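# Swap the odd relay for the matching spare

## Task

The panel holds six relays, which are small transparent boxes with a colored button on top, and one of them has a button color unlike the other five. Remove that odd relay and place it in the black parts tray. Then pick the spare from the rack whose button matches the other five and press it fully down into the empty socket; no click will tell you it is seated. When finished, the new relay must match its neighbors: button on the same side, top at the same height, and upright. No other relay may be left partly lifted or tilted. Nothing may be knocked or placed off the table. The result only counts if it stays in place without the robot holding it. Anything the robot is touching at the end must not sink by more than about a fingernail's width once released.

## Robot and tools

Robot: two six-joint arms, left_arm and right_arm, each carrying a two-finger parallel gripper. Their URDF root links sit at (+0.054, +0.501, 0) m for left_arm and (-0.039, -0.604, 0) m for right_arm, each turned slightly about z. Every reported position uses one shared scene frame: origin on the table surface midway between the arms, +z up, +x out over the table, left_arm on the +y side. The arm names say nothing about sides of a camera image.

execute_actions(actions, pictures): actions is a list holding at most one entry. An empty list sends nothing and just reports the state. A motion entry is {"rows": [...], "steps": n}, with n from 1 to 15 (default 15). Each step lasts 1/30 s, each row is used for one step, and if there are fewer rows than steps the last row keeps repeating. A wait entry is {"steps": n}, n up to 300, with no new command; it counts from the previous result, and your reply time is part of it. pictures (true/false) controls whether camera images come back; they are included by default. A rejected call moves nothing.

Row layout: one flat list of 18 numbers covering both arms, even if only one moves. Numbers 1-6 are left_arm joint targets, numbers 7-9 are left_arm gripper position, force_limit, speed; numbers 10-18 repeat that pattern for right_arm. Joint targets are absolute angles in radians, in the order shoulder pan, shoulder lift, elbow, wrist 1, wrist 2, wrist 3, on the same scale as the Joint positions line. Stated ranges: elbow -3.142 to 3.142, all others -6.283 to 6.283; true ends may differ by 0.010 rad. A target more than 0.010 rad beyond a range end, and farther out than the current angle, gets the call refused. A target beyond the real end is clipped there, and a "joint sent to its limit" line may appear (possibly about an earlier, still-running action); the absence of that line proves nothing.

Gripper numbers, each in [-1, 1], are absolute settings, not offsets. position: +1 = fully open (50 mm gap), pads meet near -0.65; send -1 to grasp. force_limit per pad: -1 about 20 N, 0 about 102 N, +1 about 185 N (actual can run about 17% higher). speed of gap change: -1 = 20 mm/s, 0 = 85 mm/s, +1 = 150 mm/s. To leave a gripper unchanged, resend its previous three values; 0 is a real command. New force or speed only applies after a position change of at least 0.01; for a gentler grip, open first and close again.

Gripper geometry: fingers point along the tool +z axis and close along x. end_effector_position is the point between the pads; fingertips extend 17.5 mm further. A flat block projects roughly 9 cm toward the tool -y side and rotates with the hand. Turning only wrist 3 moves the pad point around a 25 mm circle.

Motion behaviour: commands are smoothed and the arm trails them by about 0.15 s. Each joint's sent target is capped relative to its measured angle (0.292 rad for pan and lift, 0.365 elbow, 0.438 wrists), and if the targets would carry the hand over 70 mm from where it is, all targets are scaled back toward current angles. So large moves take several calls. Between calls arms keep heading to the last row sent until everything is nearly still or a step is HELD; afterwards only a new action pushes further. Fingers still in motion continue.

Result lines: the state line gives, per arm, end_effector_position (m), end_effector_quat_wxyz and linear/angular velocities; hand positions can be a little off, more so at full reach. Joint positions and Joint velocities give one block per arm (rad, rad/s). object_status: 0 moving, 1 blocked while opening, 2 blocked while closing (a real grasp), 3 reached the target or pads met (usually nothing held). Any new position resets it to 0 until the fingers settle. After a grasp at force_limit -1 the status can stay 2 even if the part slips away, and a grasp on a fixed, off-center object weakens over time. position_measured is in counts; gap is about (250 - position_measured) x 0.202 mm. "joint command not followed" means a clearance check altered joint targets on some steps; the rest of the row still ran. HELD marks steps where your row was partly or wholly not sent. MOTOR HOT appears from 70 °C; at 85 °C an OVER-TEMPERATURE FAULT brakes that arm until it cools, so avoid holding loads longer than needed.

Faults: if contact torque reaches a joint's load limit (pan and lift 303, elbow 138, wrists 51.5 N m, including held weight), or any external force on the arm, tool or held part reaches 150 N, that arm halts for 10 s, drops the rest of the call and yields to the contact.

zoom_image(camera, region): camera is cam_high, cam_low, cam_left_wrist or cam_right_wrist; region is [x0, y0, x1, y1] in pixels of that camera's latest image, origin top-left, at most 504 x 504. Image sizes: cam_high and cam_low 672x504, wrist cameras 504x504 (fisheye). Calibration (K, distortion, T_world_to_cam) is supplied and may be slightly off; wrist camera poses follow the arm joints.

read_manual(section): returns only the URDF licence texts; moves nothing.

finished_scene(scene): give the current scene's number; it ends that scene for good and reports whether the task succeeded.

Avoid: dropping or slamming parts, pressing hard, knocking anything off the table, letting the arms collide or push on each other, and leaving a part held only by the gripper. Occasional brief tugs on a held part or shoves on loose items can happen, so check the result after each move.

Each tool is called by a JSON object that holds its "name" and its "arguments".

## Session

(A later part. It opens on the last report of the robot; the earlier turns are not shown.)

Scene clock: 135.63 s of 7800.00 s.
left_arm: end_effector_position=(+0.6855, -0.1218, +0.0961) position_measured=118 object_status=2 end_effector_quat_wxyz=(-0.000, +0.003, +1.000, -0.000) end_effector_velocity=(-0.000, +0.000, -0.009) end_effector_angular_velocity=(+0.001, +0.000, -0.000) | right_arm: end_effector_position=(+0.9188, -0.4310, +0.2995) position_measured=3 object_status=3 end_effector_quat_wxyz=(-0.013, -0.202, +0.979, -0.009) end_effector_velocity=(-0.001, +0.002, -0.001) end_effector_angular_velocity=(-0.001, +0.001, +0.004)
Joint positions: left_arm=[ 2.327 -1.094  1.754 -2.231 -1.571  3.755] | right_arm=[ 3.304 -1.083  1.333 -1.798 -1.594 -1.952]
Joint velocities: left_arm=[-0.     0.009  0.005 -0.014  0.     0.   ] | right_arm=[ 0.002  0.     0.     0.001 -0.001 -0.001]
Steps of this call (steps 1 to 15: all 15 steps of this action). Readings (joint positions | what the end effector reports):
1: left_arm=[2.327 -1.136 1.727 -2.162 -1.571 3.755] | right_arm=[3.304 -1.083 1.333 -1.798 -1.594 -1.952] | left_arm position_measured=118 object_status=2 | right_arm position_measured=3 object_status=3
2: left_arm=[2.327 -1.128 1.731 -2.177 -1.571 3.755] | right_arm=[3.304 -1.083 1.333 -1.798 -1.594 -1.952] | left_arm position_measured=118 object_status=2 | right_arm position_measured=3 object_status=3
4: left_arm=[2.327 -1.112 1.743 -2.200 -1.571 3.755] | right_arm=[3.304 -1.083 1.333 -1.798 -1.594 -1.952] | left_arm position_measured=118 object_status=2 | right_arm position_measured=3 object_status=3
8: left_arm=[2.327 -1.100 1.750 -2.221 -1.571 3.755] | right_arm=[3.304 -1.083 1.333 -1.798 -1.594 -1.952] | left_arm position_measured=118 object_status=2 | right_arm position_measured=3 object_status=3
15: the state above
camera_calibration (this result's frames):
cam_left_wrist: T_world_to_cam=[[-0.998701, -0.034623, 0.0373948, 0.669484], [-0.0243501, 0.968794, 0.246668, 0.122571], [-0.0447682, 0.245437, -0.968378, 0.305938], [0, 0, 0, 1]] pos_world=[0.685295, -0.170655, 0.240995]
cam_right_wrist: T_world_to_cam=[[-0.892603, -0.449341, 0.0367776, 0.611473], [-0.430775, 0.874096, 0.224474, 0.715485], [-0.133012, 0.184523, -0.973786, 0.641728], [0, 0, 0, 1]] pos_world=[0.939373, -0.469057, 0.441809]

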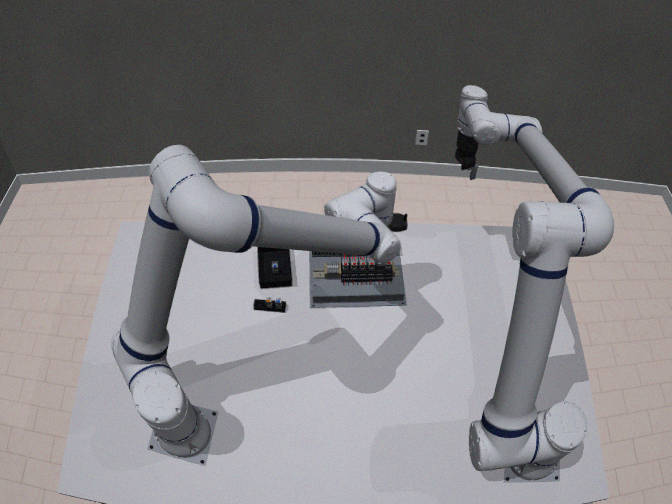

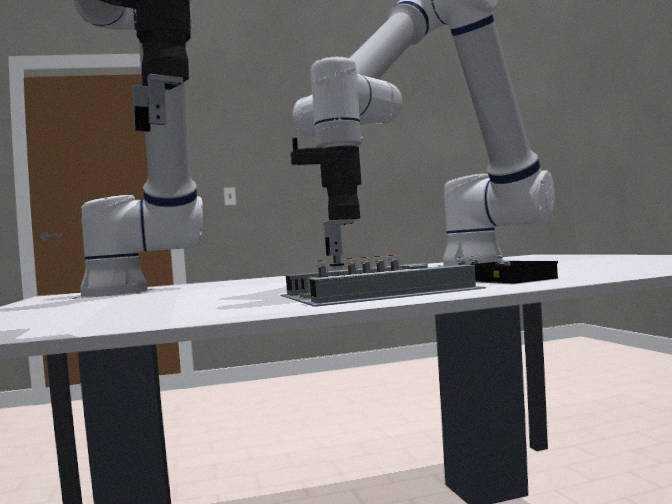

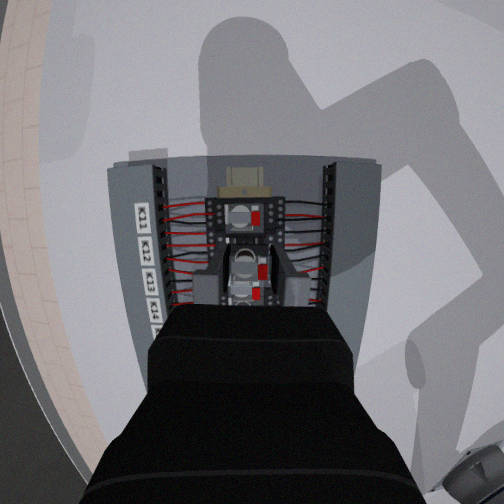

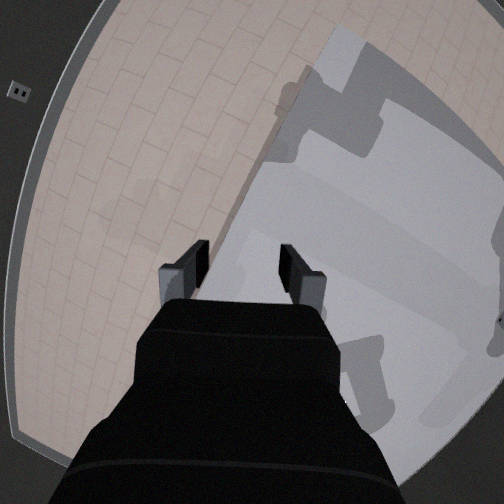

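{"name": "execute_actions", "arguments": {"actions": [{"rows":[[2.3283,-1.0887,1.7476,-2.2297,-1.571,3.756,-1,-0.5,-0.5,3.304,-1.083,1.333,-1.798,-1.594,-1.952,1,0,0]],"steps":10}], "pictures": false}}

{"name": "execute_actions", "arguments": {"actions": [{"rows":[[2.3283,-1.0756,1.7543,-2.2494,-1.571,3.756,-1,-0.5,-0.5,3.304,-1.083,1.333,-1.798,-1.594,-1.952,1,0,0]]}]}}

{"name": "zoom_image", "arguments": {"camera": "cam_left_wrist", "region": [180,170,320,310]}}

{"name": "zoom_image", "arguments": {"camera": "cam_low", "region": [290,220,390,295]}}

Scene clock: 143.63 s of 7800.00 s.
left_arm: end_effector_position=(+0.6878, -0.1236, +0.0950) position_measured=118 object_status=2 end_effector_quat_wxyz=(-0.000, +0.003, +1.000, -0.000) end_effector_velocity=(+0.002, -0.002, +0.000) end_effector_angular_velocity=(+0.000, +0.000, -0.001) | right_arm: end_effector_position=(+0.9188, -0.4310, +0.2995) position_measured=3 object_status=3 end_effector_quat_wxyz=(-0.013, -0.202, +0.979, -0.009) end_effector_velocity=(+0.000, +0.001, +0.001) end_effector_angular_velocity=(+0.001, -0.001, +0.000)
Joint positions: left_arm=[ 2.328 -1.089  1.748 -2.23  -1.571  3.756] | right_arm=[ 3.304 -1.083  1.333 -1.798 -1.594 -1.952]
Joint velocities: left_arm=[ 0.001  0.003 -0.005  0.003 -0.     0.001] | right_arm=[ 0.001 -0.    -0.001 -0.     0.001  0.001]
Steps of this call (steps 1 to 15: the robot went on to your last target; steps 16 to 90: nothing new was sent; then 4.67 s passed at rest; steps 91 to 100: all 10 steps of this action). Readings (joint positions | what the end effector reports):
91: left_arm=[2.327 -1.093 1.755 -2.232 -1.571 3.755] | right_arm=[3.304 -1.083 1.333 -1.798 -1.594 -1.952] | left_arm position_measured=118 object_status=2 | right_arm position_measured=3 object_status=3
92: left_arm=[2.327 -1.092 1.754 -2.232 -1.571 3.755] | right_arm=[3.304 -1.083 1.333 -1.798 -1.594 -1.952] | left_arm position_measured=118 object_status=2 | right_arm position_measured=3 object_status=3
94: left_arm=[2.328 -1.091 1.751 -2.231 -1.571 3.756] | right_arm=[3.304 -1.083 1.333 -1.798 -1.594 -1.952] | left_arm position_measured=118 object_status=2 | right_arm position_measured=3 object_status=3
98: left_arm=[2.328 -1.089 1.749 -2.230 -1.571 3.756] | right_arm=[3.304 -1.083 1.333 -1.798 -1.594 -1.952] | left_arm position_measured=118 object_status=2 | right_arm position_measured=3 object_status=3
100: the state above

Scene clock: 144.13 s of 7800.00 s.
left_arm: end_effector_position=(+0.6881, -0.1238, +0.0827) position_measured=118 object_status=2 end_effector_quat_wxyz=(-0.000, +0.003, +1.000, -0.000) end_effector_velocity=(-0.000, -0.001, -0.002) end_effector_angular_velocity=(-0.000, +0.000, -0.001) | right_arm: end_effector_position=(+0.9188, -0.4310, +0.2995) position_measured=3 object_status=3 end_effector_quat_wxyz=(-0.013, -0.202, +0.979, -0.009) end_effector_velocity=(-0.001, -0.001, -0.000) end_effector_angular_velocity=(-0.001, +0.001, +0.001)
Joint positions: left_arm=[ 2.328 -1.076  1.754 -2.249 -1.571  3.756] | right_arm=[ 3.304 -1.083  1.333 -1.798 -1.594 -1.952]
Joint velocities: left_arm=[-0.001  0.003  0.001 -0.004 -0.     0.   ] | right_arm=[-0.001 -0.     0.001  0.001 -0.001 -0.001]
Steps of this call (steps 1 to 15: all 15 steps of this action). Readings (joint positions | what the end effector reports):
1: left_arm=[2.328 -1.089 1.748 -2.230 -1.571 3.756] | right_arm=[3.304 -1.083 1.333 -1.798 -1.594 -1.952] | left_arm position_measured=118 object_status=2 | right_arm position_measured=3 object_status=3
2: left_arm=[2.328 -1.086 1.749 -2.234 -1.571 3.756] | right_arm=[3.304 -1.083 1.333 -1.798 -1.594 -1.952] | left_arm position_measured=118 object_status=2 | right_arm position_measured=3 object_status=3
4: left_arm=[2.328 -1.081 1.752 -2.240 -1.571 3.756] | right_arm=[3.304 -1.083 1.333 -1.798 -1.594 -1.952] | left_arm position_measured=118 object_status=2 | right_arm position_measured=3 object_status=3
8: left_arm=[2.328 -1.078 1.753 -2.246 -1.571 3.756] | right_arm=[3.304 -1.083 1.333 -1.798 -1.594 -1.952] | left_arm position_measured=118 object_status=2 | right_arm position_measured=3 object_status=3
15: the state above
camera_calibration (this result's frames):
cam_left_wrist: T_world_to_cam=[[-0.998692, -0.0348034, 0.0374648, 0.672516], [-0.0245031, 0.968764, 0.246773, 0.128009], [-0.044883, 0.245532, -0.968349, 0.293609], [0, 0, 0, 1]] pos_world=[0.687951, -0.172695, 0.227531]
cam_right_wrist: T_world_to_cam=[[-0.892603, -0.449341, 0.0367778, 0.611472], [-0.430775, 0.874096, 0.224474, 0.715486], [-0.133012, 0.184523, -0.973786, 0.641728], [0, 0, 0, 1]] pos_world=[0.939373, -0.469057, 0.441809]

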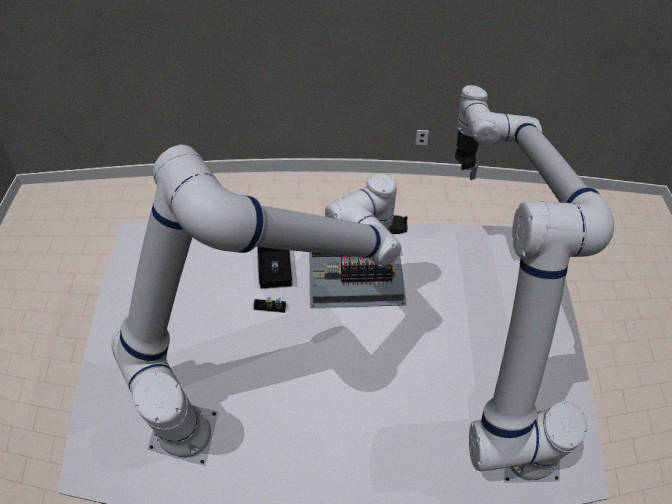

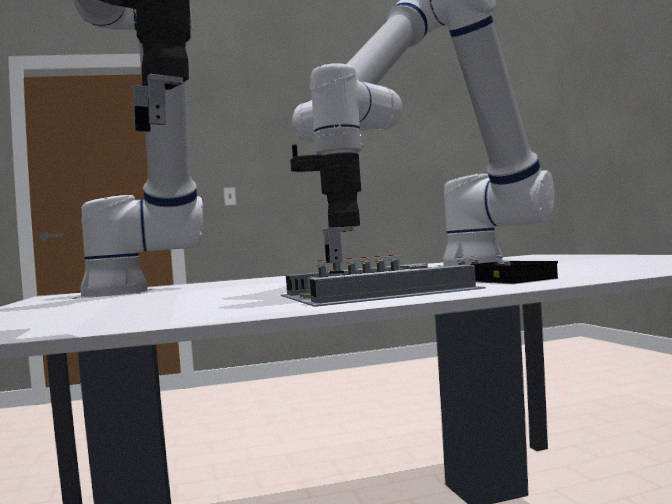

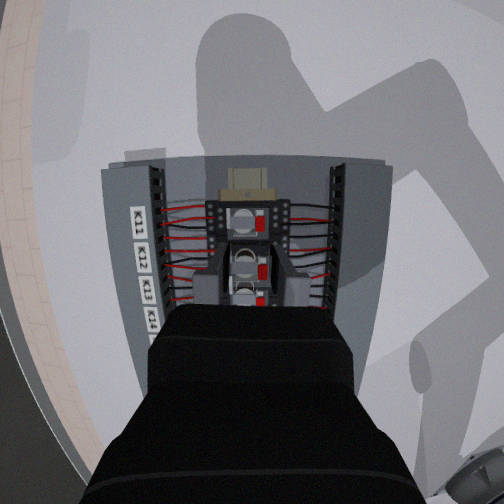

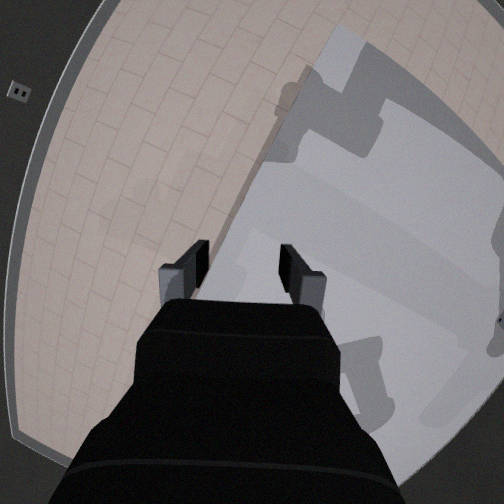

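Region (180, 170, 320, 310) of cam_left_wrist's 504x504 image, scaled by 3.600, with more detail than that image has.

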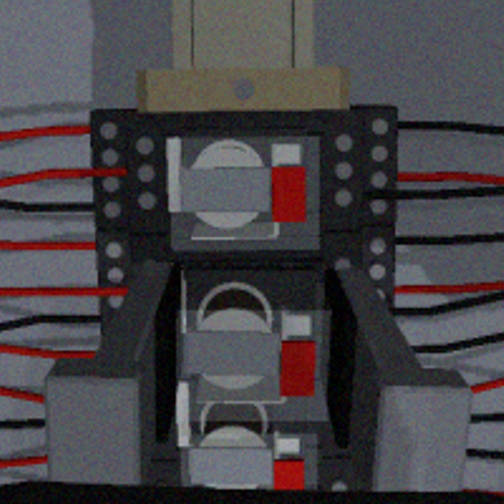

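Region (290, 220, 390, 295) of cam_low's 672x504 image, scaled by 5.040, with more detail than that image has; it fills the top 378 rows of this view, and the rest is white.

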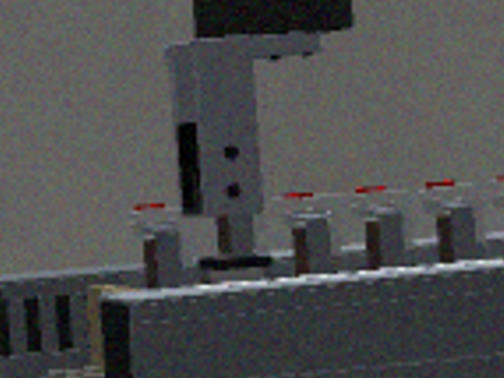

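{"name": "execute_actions", "arguments": {"actions": [{"rows":[[2.3292,-1.0747,1.7528,-2.2488,-1.571,3.754,-1,-0.5,-0.5,3.304,-1.083,1.333,-1.798,-1.594,-1.952,1,0,0]],"steps":12}], "pictures": false}}

{"name": "execute_actions", "arguments": {"actions": [{"rows":[[2.3292,-1.0682,1.7561,-2.2587,-1.571,3.754,-1,-0.5,-0.5,3.304,-1.083,1.333,-1.798,-1.594,-1.952,1,0,0]]}]}}

{"name": "zoom_image", "arguments": {"camera": "cam_left_wrist", "region": [180,170,320,310]}}

{"name": "zoom_image", "arguments": {"camera": "cam_low", "region": [290,220,390,295]}}

Scene clock: 148.73 s of 7800.00 s.
left_arm: end_effector_position=(+0.6891, -0.1238, +0.0823) position_measured=118 object_status=2 end_effector_quat_wxyz=(-0.000, +0.001, +1.000, -0.000) end_effector_velocity=(+0.001, +0.000, +0.000) end_effector_angular_velocity=(-0.000, -0.000, +0.002) | right_arm: end_effector_position=(+0.9188, -0.4310, +0.2995) position_measured=3 object_status=3 end_effector_quat_wxyz=(-0.013, -0.202, +0.979, -0.009) end_effector_velocity=(+0.001, -0.001, +0.001) end_effector_angular_velocity=(-0.000, -0.002, -0.001)
Joint positions: left_arm=[ 2.329 -1.075  1.753 -2.249 -1.571  3.754] | right_arm=[ 3.304 -1.083  1.333 -1.798 -1.594 -1.952]
Joint velocities: left_arm=[ 0.001 -0.    -0.     0.001  0.    -0.001] | right_arm=[-0.001 -0.001 -0.001 -0.001 -0.    -0.001]
Steps of this call (steps 1 to 15: the robot went on to your last target; steps 16 to 90: nothing new was sent; then 1.20 s passed at rest; steps 91 to 102: all 12 steps of this action). Readings (joint positions | what the end effector reports):
91: left_arm=[2.328 -1.076 1.754 -2.249 -1.571 3.756] | right_arm=[3.304 -1.083 1.333 -1.798 -1.594 -1.952] | left_arm position_measured=118 object_status=2 | right_arm position_measured=3 object_status=3
92: left_arm=[2.328 -1.075 1.754 -2.249 -1.571 3.756] | right_arm=[3.304 -1.083 1.333 -1.798 -1.594 -1.952] | left_arm position_measured=118 object_status=2 | right_arm position_measured=3 object_status=3
94: left_arm=[2.329 -1.075 1.754 -2.249 -1.571 3.755] | right_arm=[3.304 -1.083 1.333 -1.798 -1.594 -1.952] | left_arm position_measured=118 object_status=2 | right_arm position_measured=3 object_status=3
98: left_arm=[2.329 -1.075 1.753 -2.249 -1.571 3.754] | right_arm=[3.304 -1.083 1.333 -1.798 -1.594 -1.952] | left_arm position_measured=118 object_status=2 | right_arm position_measured=3 object_status=3
102: the state above

Scene clock: 149.23 s of 7800.00 s.
left_arm: end_effector_position=(+0.6891, -0.1238, +0.0763) position_measured=118 object_status=2 end_effector_quat_wxyz=(-0.000, +0.001, +1.000, -0.000) end_effector_velocity=(+0.000, -0.000, -0.001) end_effector_angular_velocity=(-0.000, -0.000, +0.000) | right_arm: end_effector_position=(+0.9188, -0.4310, +0.2995) position_measured=3 object_status=3 end_effector_quat_wxyz=(-0.013, -0.202, +0.979, -0.009) end_effector_velocity=(+0.000, -0.000, +0.000) end_effector_angular_velocity=(+0.001, -0.000, -0.001)
Joint positions: left_arm=[ 2.329 -1.068  1.756 -2.258 -1.571  3.754] | right_arm=[ 3.304 -1.083  1.333 -1.798 -1.594 -1.952]
Joint velocities: left_arm=[-0.     0.001  0.    -0.002  0.    -0.   ] | right_arm=[-0.    -0.    -0.001  0.     0.001  0.   ]
Steps of this call (steps 1 to 15: all 15 steps of this action). Readings (joint positions | what the end effector reports):
1: left_arm=[2.329 -1.075 1.753 -2.249 -1.571 3.754] | right_arm=[3.304 -1.083 1.333 -1.798 -1.594 -1.952] | left_arm position_measured=118 object_status=2 | right_arm position_measured=3 object_status=3
2: left_arm=[2.329 -1.073 1.753 -2.251 -1.571 3.754] | right_arm=[3.304 -1.083 1.333 -1.798 -1.594 -1.952] | left_arm position_measured=118 object_status=2 | right_arm position_measured=3 object_status=3
4: left_arm=[2.329 -1.071 1.754 -2.254 -1.571 3.754] | right_arm=[3.304 -1.083 1.333 -1.798 -1.594 -1.952] | left_arm position_measured=118 object_status=2 | right_arm position_measured=3 object_status=3
8: left_arm=[2.329 -1.069 1.756 -2.257 -1.571 3.754] | right_arm=[3.304 -1.083 1.333 -1.798 -1.594 -1.952] | left_arm position_measured=118 object_status=2 | right_arm position_measured=3 object_status=3
15: the state above
camera_calibration (this result's frames):
cam_left_wrist: T_world_to_cam=[[-0.998589, -0.0376923, 0.0374116, 0.673349], [-0.0273217, 0.968706, 0.246704, 0.131563], [-0.0455397, 0.245333, -0.968369, 0.287899], [0, 0, 0, 1]] pos_world=[0.689104, -0.172697, 0.221145]
cam_right_wrist: T_world_to_cam=[[-0.892603, -0.449341, 0.0367776, 0.611473], [-0.430775, 0.874096, 0.224474, 0.715485], [-0.133012, 0.184523, -0.973786, 0.641728], [0, 0, 0, 1]] pos_world=[0.939374, -0.469057, 0.441809]

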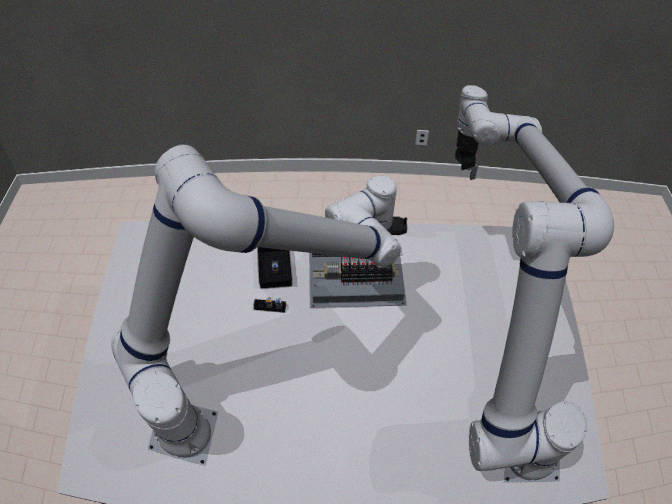

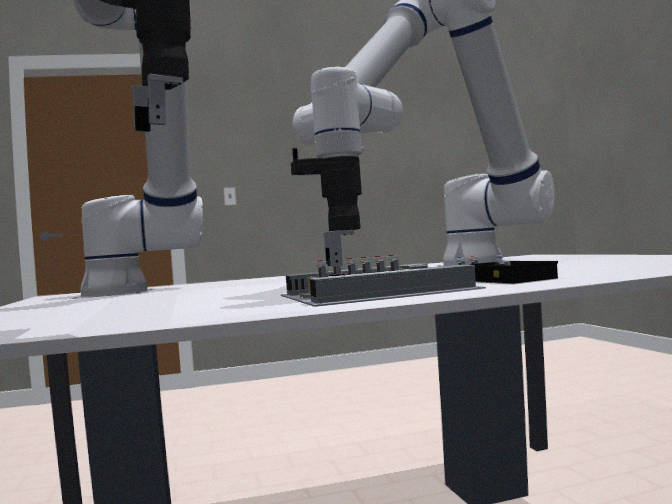

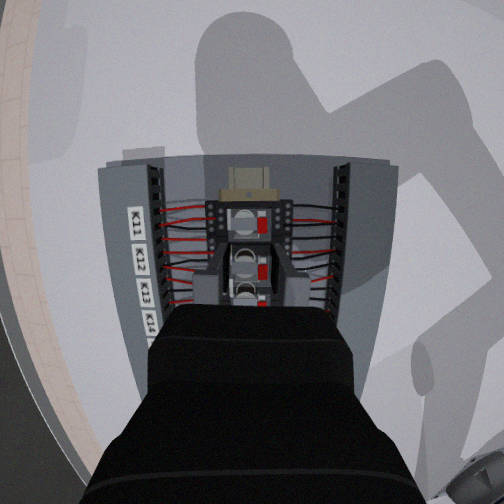

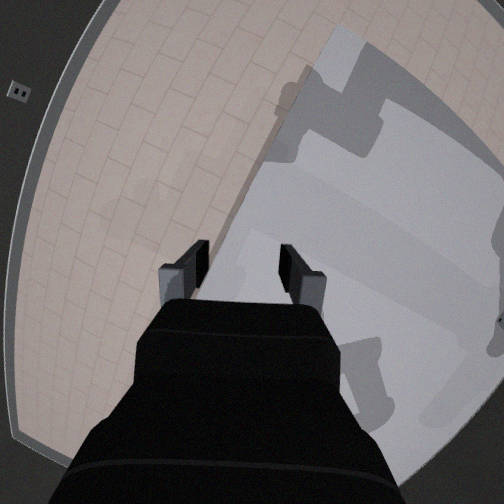

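Region (180, 170, 320, 310) of cam_left_wrist's 504x504 image, scaled by 3.600, with more detail than that image has.

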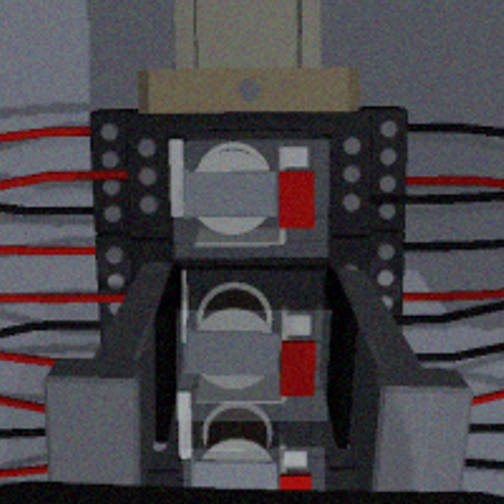

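Region (290, 220, 390, 295) of cam_low's 672x504 image, scaled by 5.040, with more detail than that image has; it fills the top 378 rows of this view, and the rest is white.

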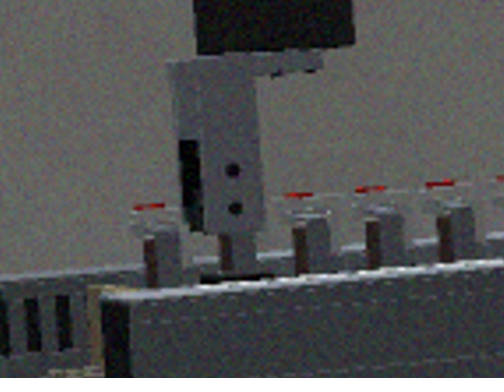

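Good. Push to z≈0.068, release, lift and look.

{"name": "execute_actions", "arguments": {"actions": [{"rows":[[2.3292,-1.0596,1.7605,-2.2717,-1.571,3.754,-1,-0.5,-0.5,3.304,-1.083,1.333,-1.798,-1.594,-1.952,1,0,0]]}], "pictures": false}}

{"name": "execute_actions", "arguments": {"actions": [{"steps":10}], "pictures": false}}

{"name": "execute_actions", "arguments": {"actions": [{"rows":[[2.3292,-1.0617,1.7594,-2.2685,-1.571,3.754,0.5,-0.5,0,3.304,-1.083,1.333,-1.798,-1.594,-1.952,1,0,0]],"steps":10}], "pictures": false}}

{"name": "execute_actions", "arguments": {"actions": [{"rows":[[2.3292,-1.0878,1.7461,-2.2291,-1.571,3.754,0.5,-0.5,0,3.304,-1.083,1.333,-1.798,-1.594,-1.952,1,0,0]]}]}}

{"name": "zoom_image", "arguments": {"camera": "cam_left_wrist", "region": [180,170,320,310]}}

{"name": "zoom_image", "arguments": {"camera": "cam_low", "region": [310,245,370,285]}}

Scene clock: 156.43 s of 7800.00 s.
left_arm: end_effector_position=(+0.6892, -0.1239, +0.0685) position_measured=118 object_status=2 end_effector_quat_wxyz=(+0.000, +0.001, +1.000, -0.000) end_effector_velocity=(-0.001, +0.001, -0.006) end_effector_angular_velocity=(+0.004, +0.003, -0.000) | right_arm: end_effector_position=(+0.9188, -0.4310, +0.2995) position_measured=3 object_status=3 end_effector_quat_wxyz=(-0.013, -0.202, +0.979, -0.009) end_effector_velocity=(-0.000, -0.001, -0.000) end_effector_angular_velocity=(-0.003, -0.000, -0.000)
Joint positions: left_arm=[ 2.329 -1.06   1.76  -2.272 -1.571  3.754] | right_arm=[ 3.304 -1.083  1.333 -1.798 -1.594 -1.952]
Joint velocities: left_arm=[-0.     0.006  0.003 -0.004  0.    -0.   ] | right_arm=[-0.    -0.     0.001 -0.001 -0.003  0.   ]
Steps of this call (steps 1 to 15: the robot went on to your last target; steps 16 to 90: nothing new was sent; then 3.70 s passed at rest; steps 91 to 105: all 15 steps of this action). Readings (joint positions | what the end effector reports):
91: left_arm=[2.329 -1.068 1.756 -2.259 -1.571 3.754] | right_arm=[3.304 -1.083 1.333 -1.798 -1.594 -1.952] | left_arm position_measured=118 object_status=2 | right_arm position_measured=3 object_status=3
92: left_arm=[2.329 -1.066 1.757 -2.262 -1.571 3.754] | right_arm=[3.304 -1.083 1.333 -1.798 -1.594 -1.952] | left_arm position_measured=118 object_status=2 | right_arm position_measured=3 object_status=3
94: left_arm=[2.329 -1.064 1.758 -2.266 -1.571 3.754] | right_arm=[3.304 -1.083 1.333 -1.798 -1.594 -1.952] | left_arm position_measured=118 object_status=2 | right_arm position_measured=3 object_status=3
98: left_arm=[2.329 -1.061 1.760 -2.270 -1.571 3.754] | right_arm=[3.304 -1.083 1.333 -1.798 -1.594 -1.952] | left_arm position_measured=118 object_status=2 | right_arm position_measured=3 object_status=3
105: the state above

Scene clock: 156.77 s of 7800.00 s.
left_arm: end_effector_position=(+0.6891, -0.1238, +0.0680) position_measured=118 object_status=2 end_effector_quat_wxyz=(-0.000, +0.001, +1.000, -0.000) end_effector_velocity=(-0.001, +0.000, -0.001) end_effector_angular_velocity=(+0.001, +0.000, -0.001) | right_arm: end_effector_position=(+0.9188, -0.4310, +0.2995) position_measured=3 object_status=3 end_effector_quat_wxyz=(-0.013, -0.202, +0.979, -0.009) end_effector_velocity=(-0.001, +0.001, -0.001) end_effector_angular_velocity=(-0.000, +0.002, +0.001)
Joint positions: left_arm=[ 2.329 -1.06   1.76  -2.272 -1.571  3.754] | right_arm=[ 3.304 -1.083  1.333 -1.798 -1.594 -1.952]
Joint velocities: left_arm=[-0.001  0.001  0.001 -0.     0.     0.   ] | right_arm=[ 0.001 -0.     0.001  0.001  0.     0.   ]
Steps of this call (steps 1 to 10: the robot went on to your last target). Readings (joint positions | what the end effector reports):
1: left_arm=[2.329 -1.060 1.760 -2.272 -1.571 3.754] | right_arm=[3.304 -1.083 1.333 -1.798 -1.594 -1.952] | left_arm position_measured=118 object_status=2 | right_arm position_measured=3 object_status=3
2: left_arm=[2.329 -1.060 1.760 -2.272 -1.571 3.754] | right_arm=[3.304 -1.083 1.333 -1.798 -1.594 -1.952] | left_arm position_measured=118 object_status=2 | right_arm position_measured=3 object_status=3
4: left_arm=[2.329 -1.060 1.760 -2.272 -1.571 3.754] | right_arm=[3.304 -1.083 1.333 -1.798 -1.594 -1.952] | left_arm position_measured=118 object_status=2 | right_arm position_measured=3 object_status=3
8: left_arm=[2.329 -1.060 1.760 -2.272 -1.571 3.754] | right_arm=[3.304 -1.083 1.333 -1.798 -1.594 -1.952] | left_arm position_measured=118 object_status=2 | right_arm position_measured=3 object_status=3
10: the state above

Scene clock: 157.10 s of 7800.00 s.
left_arm: end_effector_position=(+0.6890, -0.1237, +0.0695) position_measured=78 object_status=0 end_effector_quat_wxyz=(-0.000, +0.001, +1.000, +0.000) end_effector_velocity=(+0.000, -0.001, +0.004) end_effector_angular_velocity=(-0.003, -0.002, -0.000) | right_arm: end_effector_position=(+0.9188, -0.4310, +0.2995) position_measured=3 object_status=3 end_effector_quat_wxyz=(-0.013, -0.202, +0.979, -0.009) end_effector_velocity=(-0.001, -0.000, -0.000) end_effector_angular_velocity=(-0.000, +0.003, -0.001)
Joint positions: left_arm=[ 2.329 -1.061  1.76  -2.269 -1.571  3.754] | right_arm=[ 3.304 -1.083  1.333 -1.798 -1.594 -1.952]
Joint velocities: left_arm=[-0.001 -0.004 -0.002  0.002 -0.    -0.   ] | right_arm=[-0.    -0.001  0.001  0.002 -0.     0.001]
Steps of this call (steps 1 to 10: all 10 steps of this action). Readings (joint positions | what the end effector reports):
1: left_arm=[2.329 -1.060 1.761 -2.272 -1.571 3.754] | right_arm=[3.304 -1.083 1.333 -1.798 -1.594 -1.952] | left_arm position_measured=111 object_status=0 | right_arm position_measured=3 object_status=3
2: left_arm=[2.329 -1.059 1.762 -2.270 -1.570 3.754] | right_arm=[3.304 -1.083 1.333 -1.798 -1.594 -1.952] | left_arm position_measured=97 object_status=0 | right_arm position_measured=3 object_status=3
4: left_arm=[2.329 -1.060 1.761 -2.270 -1.570 3.754] | right_arm=[3.304 -1.083 1.333 -1.798 -1.594 -1.952] | left_arm position_measured=78 object_status=0 | right_arm position_measured=3 object_status=3
8: left_arm=[2.329 -1.061 1.760 -2.269 -1.571 3.754] | right_arm=[3.304 -1.083 1.333 -1.798 -1.594 -1.952] | left_arm position_measured=78 object_status=0 | right_arm position_measured=3 object_status=3
10: the state above

Scene clock: 157.60 s of 7800.00 s.
left_arm: end_effector_position=(+0.6891, -0.1237, +0.0944) position_measured=78 object_status=3 end_effector_quat_wxyz=(-0.000, +0.001, +1.000, -0.000) end_effector_velocity=(-0.001, -0.001, +0.006) end_effector_angular_velocity=(-0.001, -0.001, -0.001) | right_arm: end_effector_position=(+0.9188, -0.4310, +0.2995) position_measured=3 object_status=3 end_effector_quat_wxyz=(-0.013, -0.202, +0.979, -0.009) end_effector_velocity=(+0.000, -0.001, -0.001) end_effector_angular_velocity=(-0.000, +0.002, +0.000)
Joint positions: left_arm=[ 2.329 -1.087  1.746 -2.23  -1.571  3.754] | right_arm=[ 3.304 -1.083  1.333 -1.798 -1.594 -1.952]
Joint velocities: left_arm=[-0.001 -0.006 -0.003  0.007 -0.     0.   ] | right_arm=[-0.001  0.001 -0.     0.001 -0.    -0.001]
Steps of this call (steps 1 to 15: all 15 steps of this action). Readings (joint positions | what the end effector reports):
1: left_arm=[2.329 -1.062 1.759 -2.268 -1.571 3.754] | right_arm=[3.304 -1.083 1.333 -1.798 -1.594 -1.952] | left_arm position_measured=78 object_status=3 | right_arm position_measured=3 object_status=3
2: left_arm=[2.329 -1.067 1.757 -2.259 -1.571 3.754] | right_arm=[3.304 -1.083 1.333 -1.798 -1.594 -1.952] | left_arm position_measured=78 object_status=3 | right_arm position_measured=3 object_status=3
4: left_arm=[2.329 -1.076 1.751 -2.247 -1.571 3.754] | right_arm=[3.304 -1.083 1.333 -1.798 -1.594 -1.952] | left_arm position_measured=78 object_status=3 | right_arm position_measured=3 object_status=3
8: left_arm=[2.329 -1.084 1.748 -2.235 -1.571 3.754] | right_arm=[3.304 -1.083 1.333 -1.798 -1.594 -1.952] | left_arm position_measured=78 object_status=3 | right_arm position_measured=3 object_status=3
15: the state above
camera_calibration (this result's frames):
cam_left_wrist: T_world_to_cam=[[-0.998587, -0.0377146, 0.03744, 0.672626], [-0.0273354, 0.9687, 0.246724, 0.12701], [-0.0455732, 0.245352, -0.968362, 0.305491], [0, 0, 0, 1]] pos_world=[0.68907, -0.172619, 0.239307]
cam_right_wrist: T_world_to_cam=[[-0.892603, -0.449341, 0.0367778, 0.611473], [-0.430775, 0.874096, 0.224474, 0.715485], [-0.133012, 0.184523, -0.973786, 0.641728], [0, 0, 0, 1]] pos_world=[0.939373, -0.469057, 0.441809]

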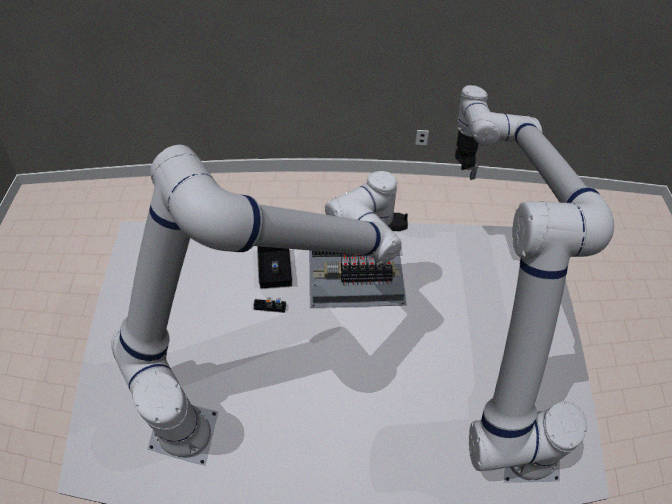

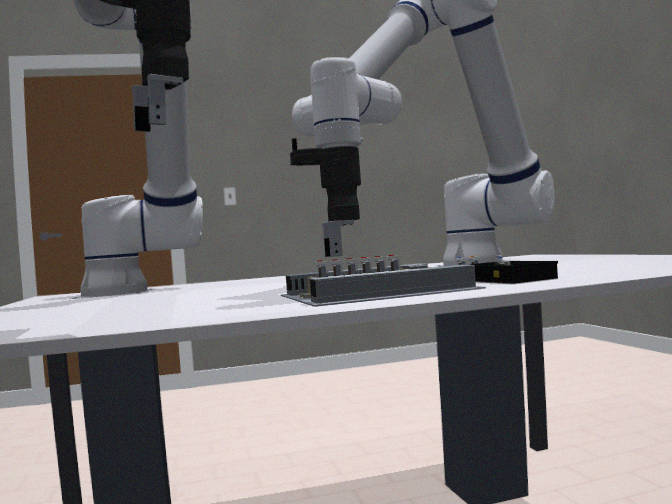

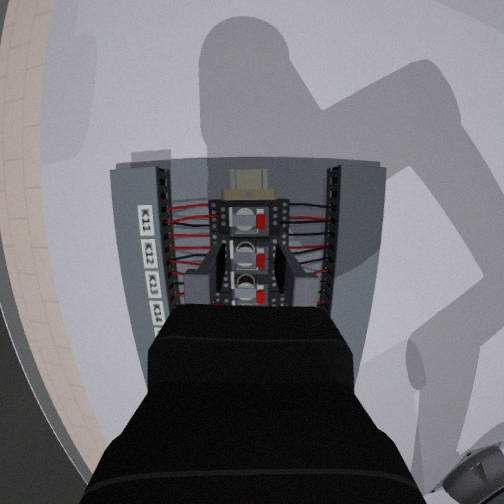

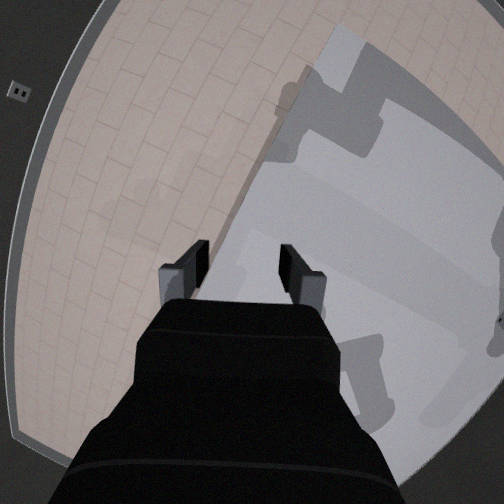

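Region (180, 170, 320, 310) of cam_left_wrist's 504x504 image, scaled by 3.600, with more detail than that image has.

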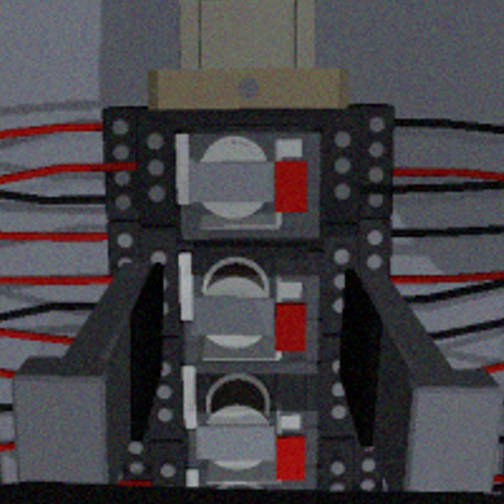

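Region (310, 245, 370, 285) of cam_low's 672x504 image, scaled by 8.400, with more detail than that image has.

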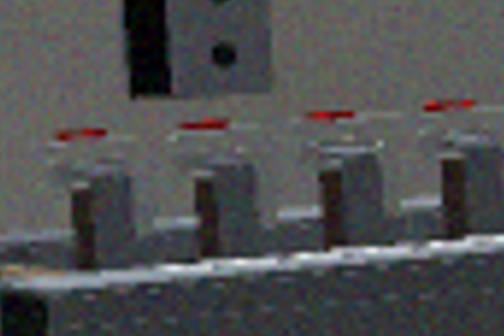

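Level with its neighbors.

{"name": "finished_scene", "arguments": {"scene": 1}}

The scene is finished: the task was done.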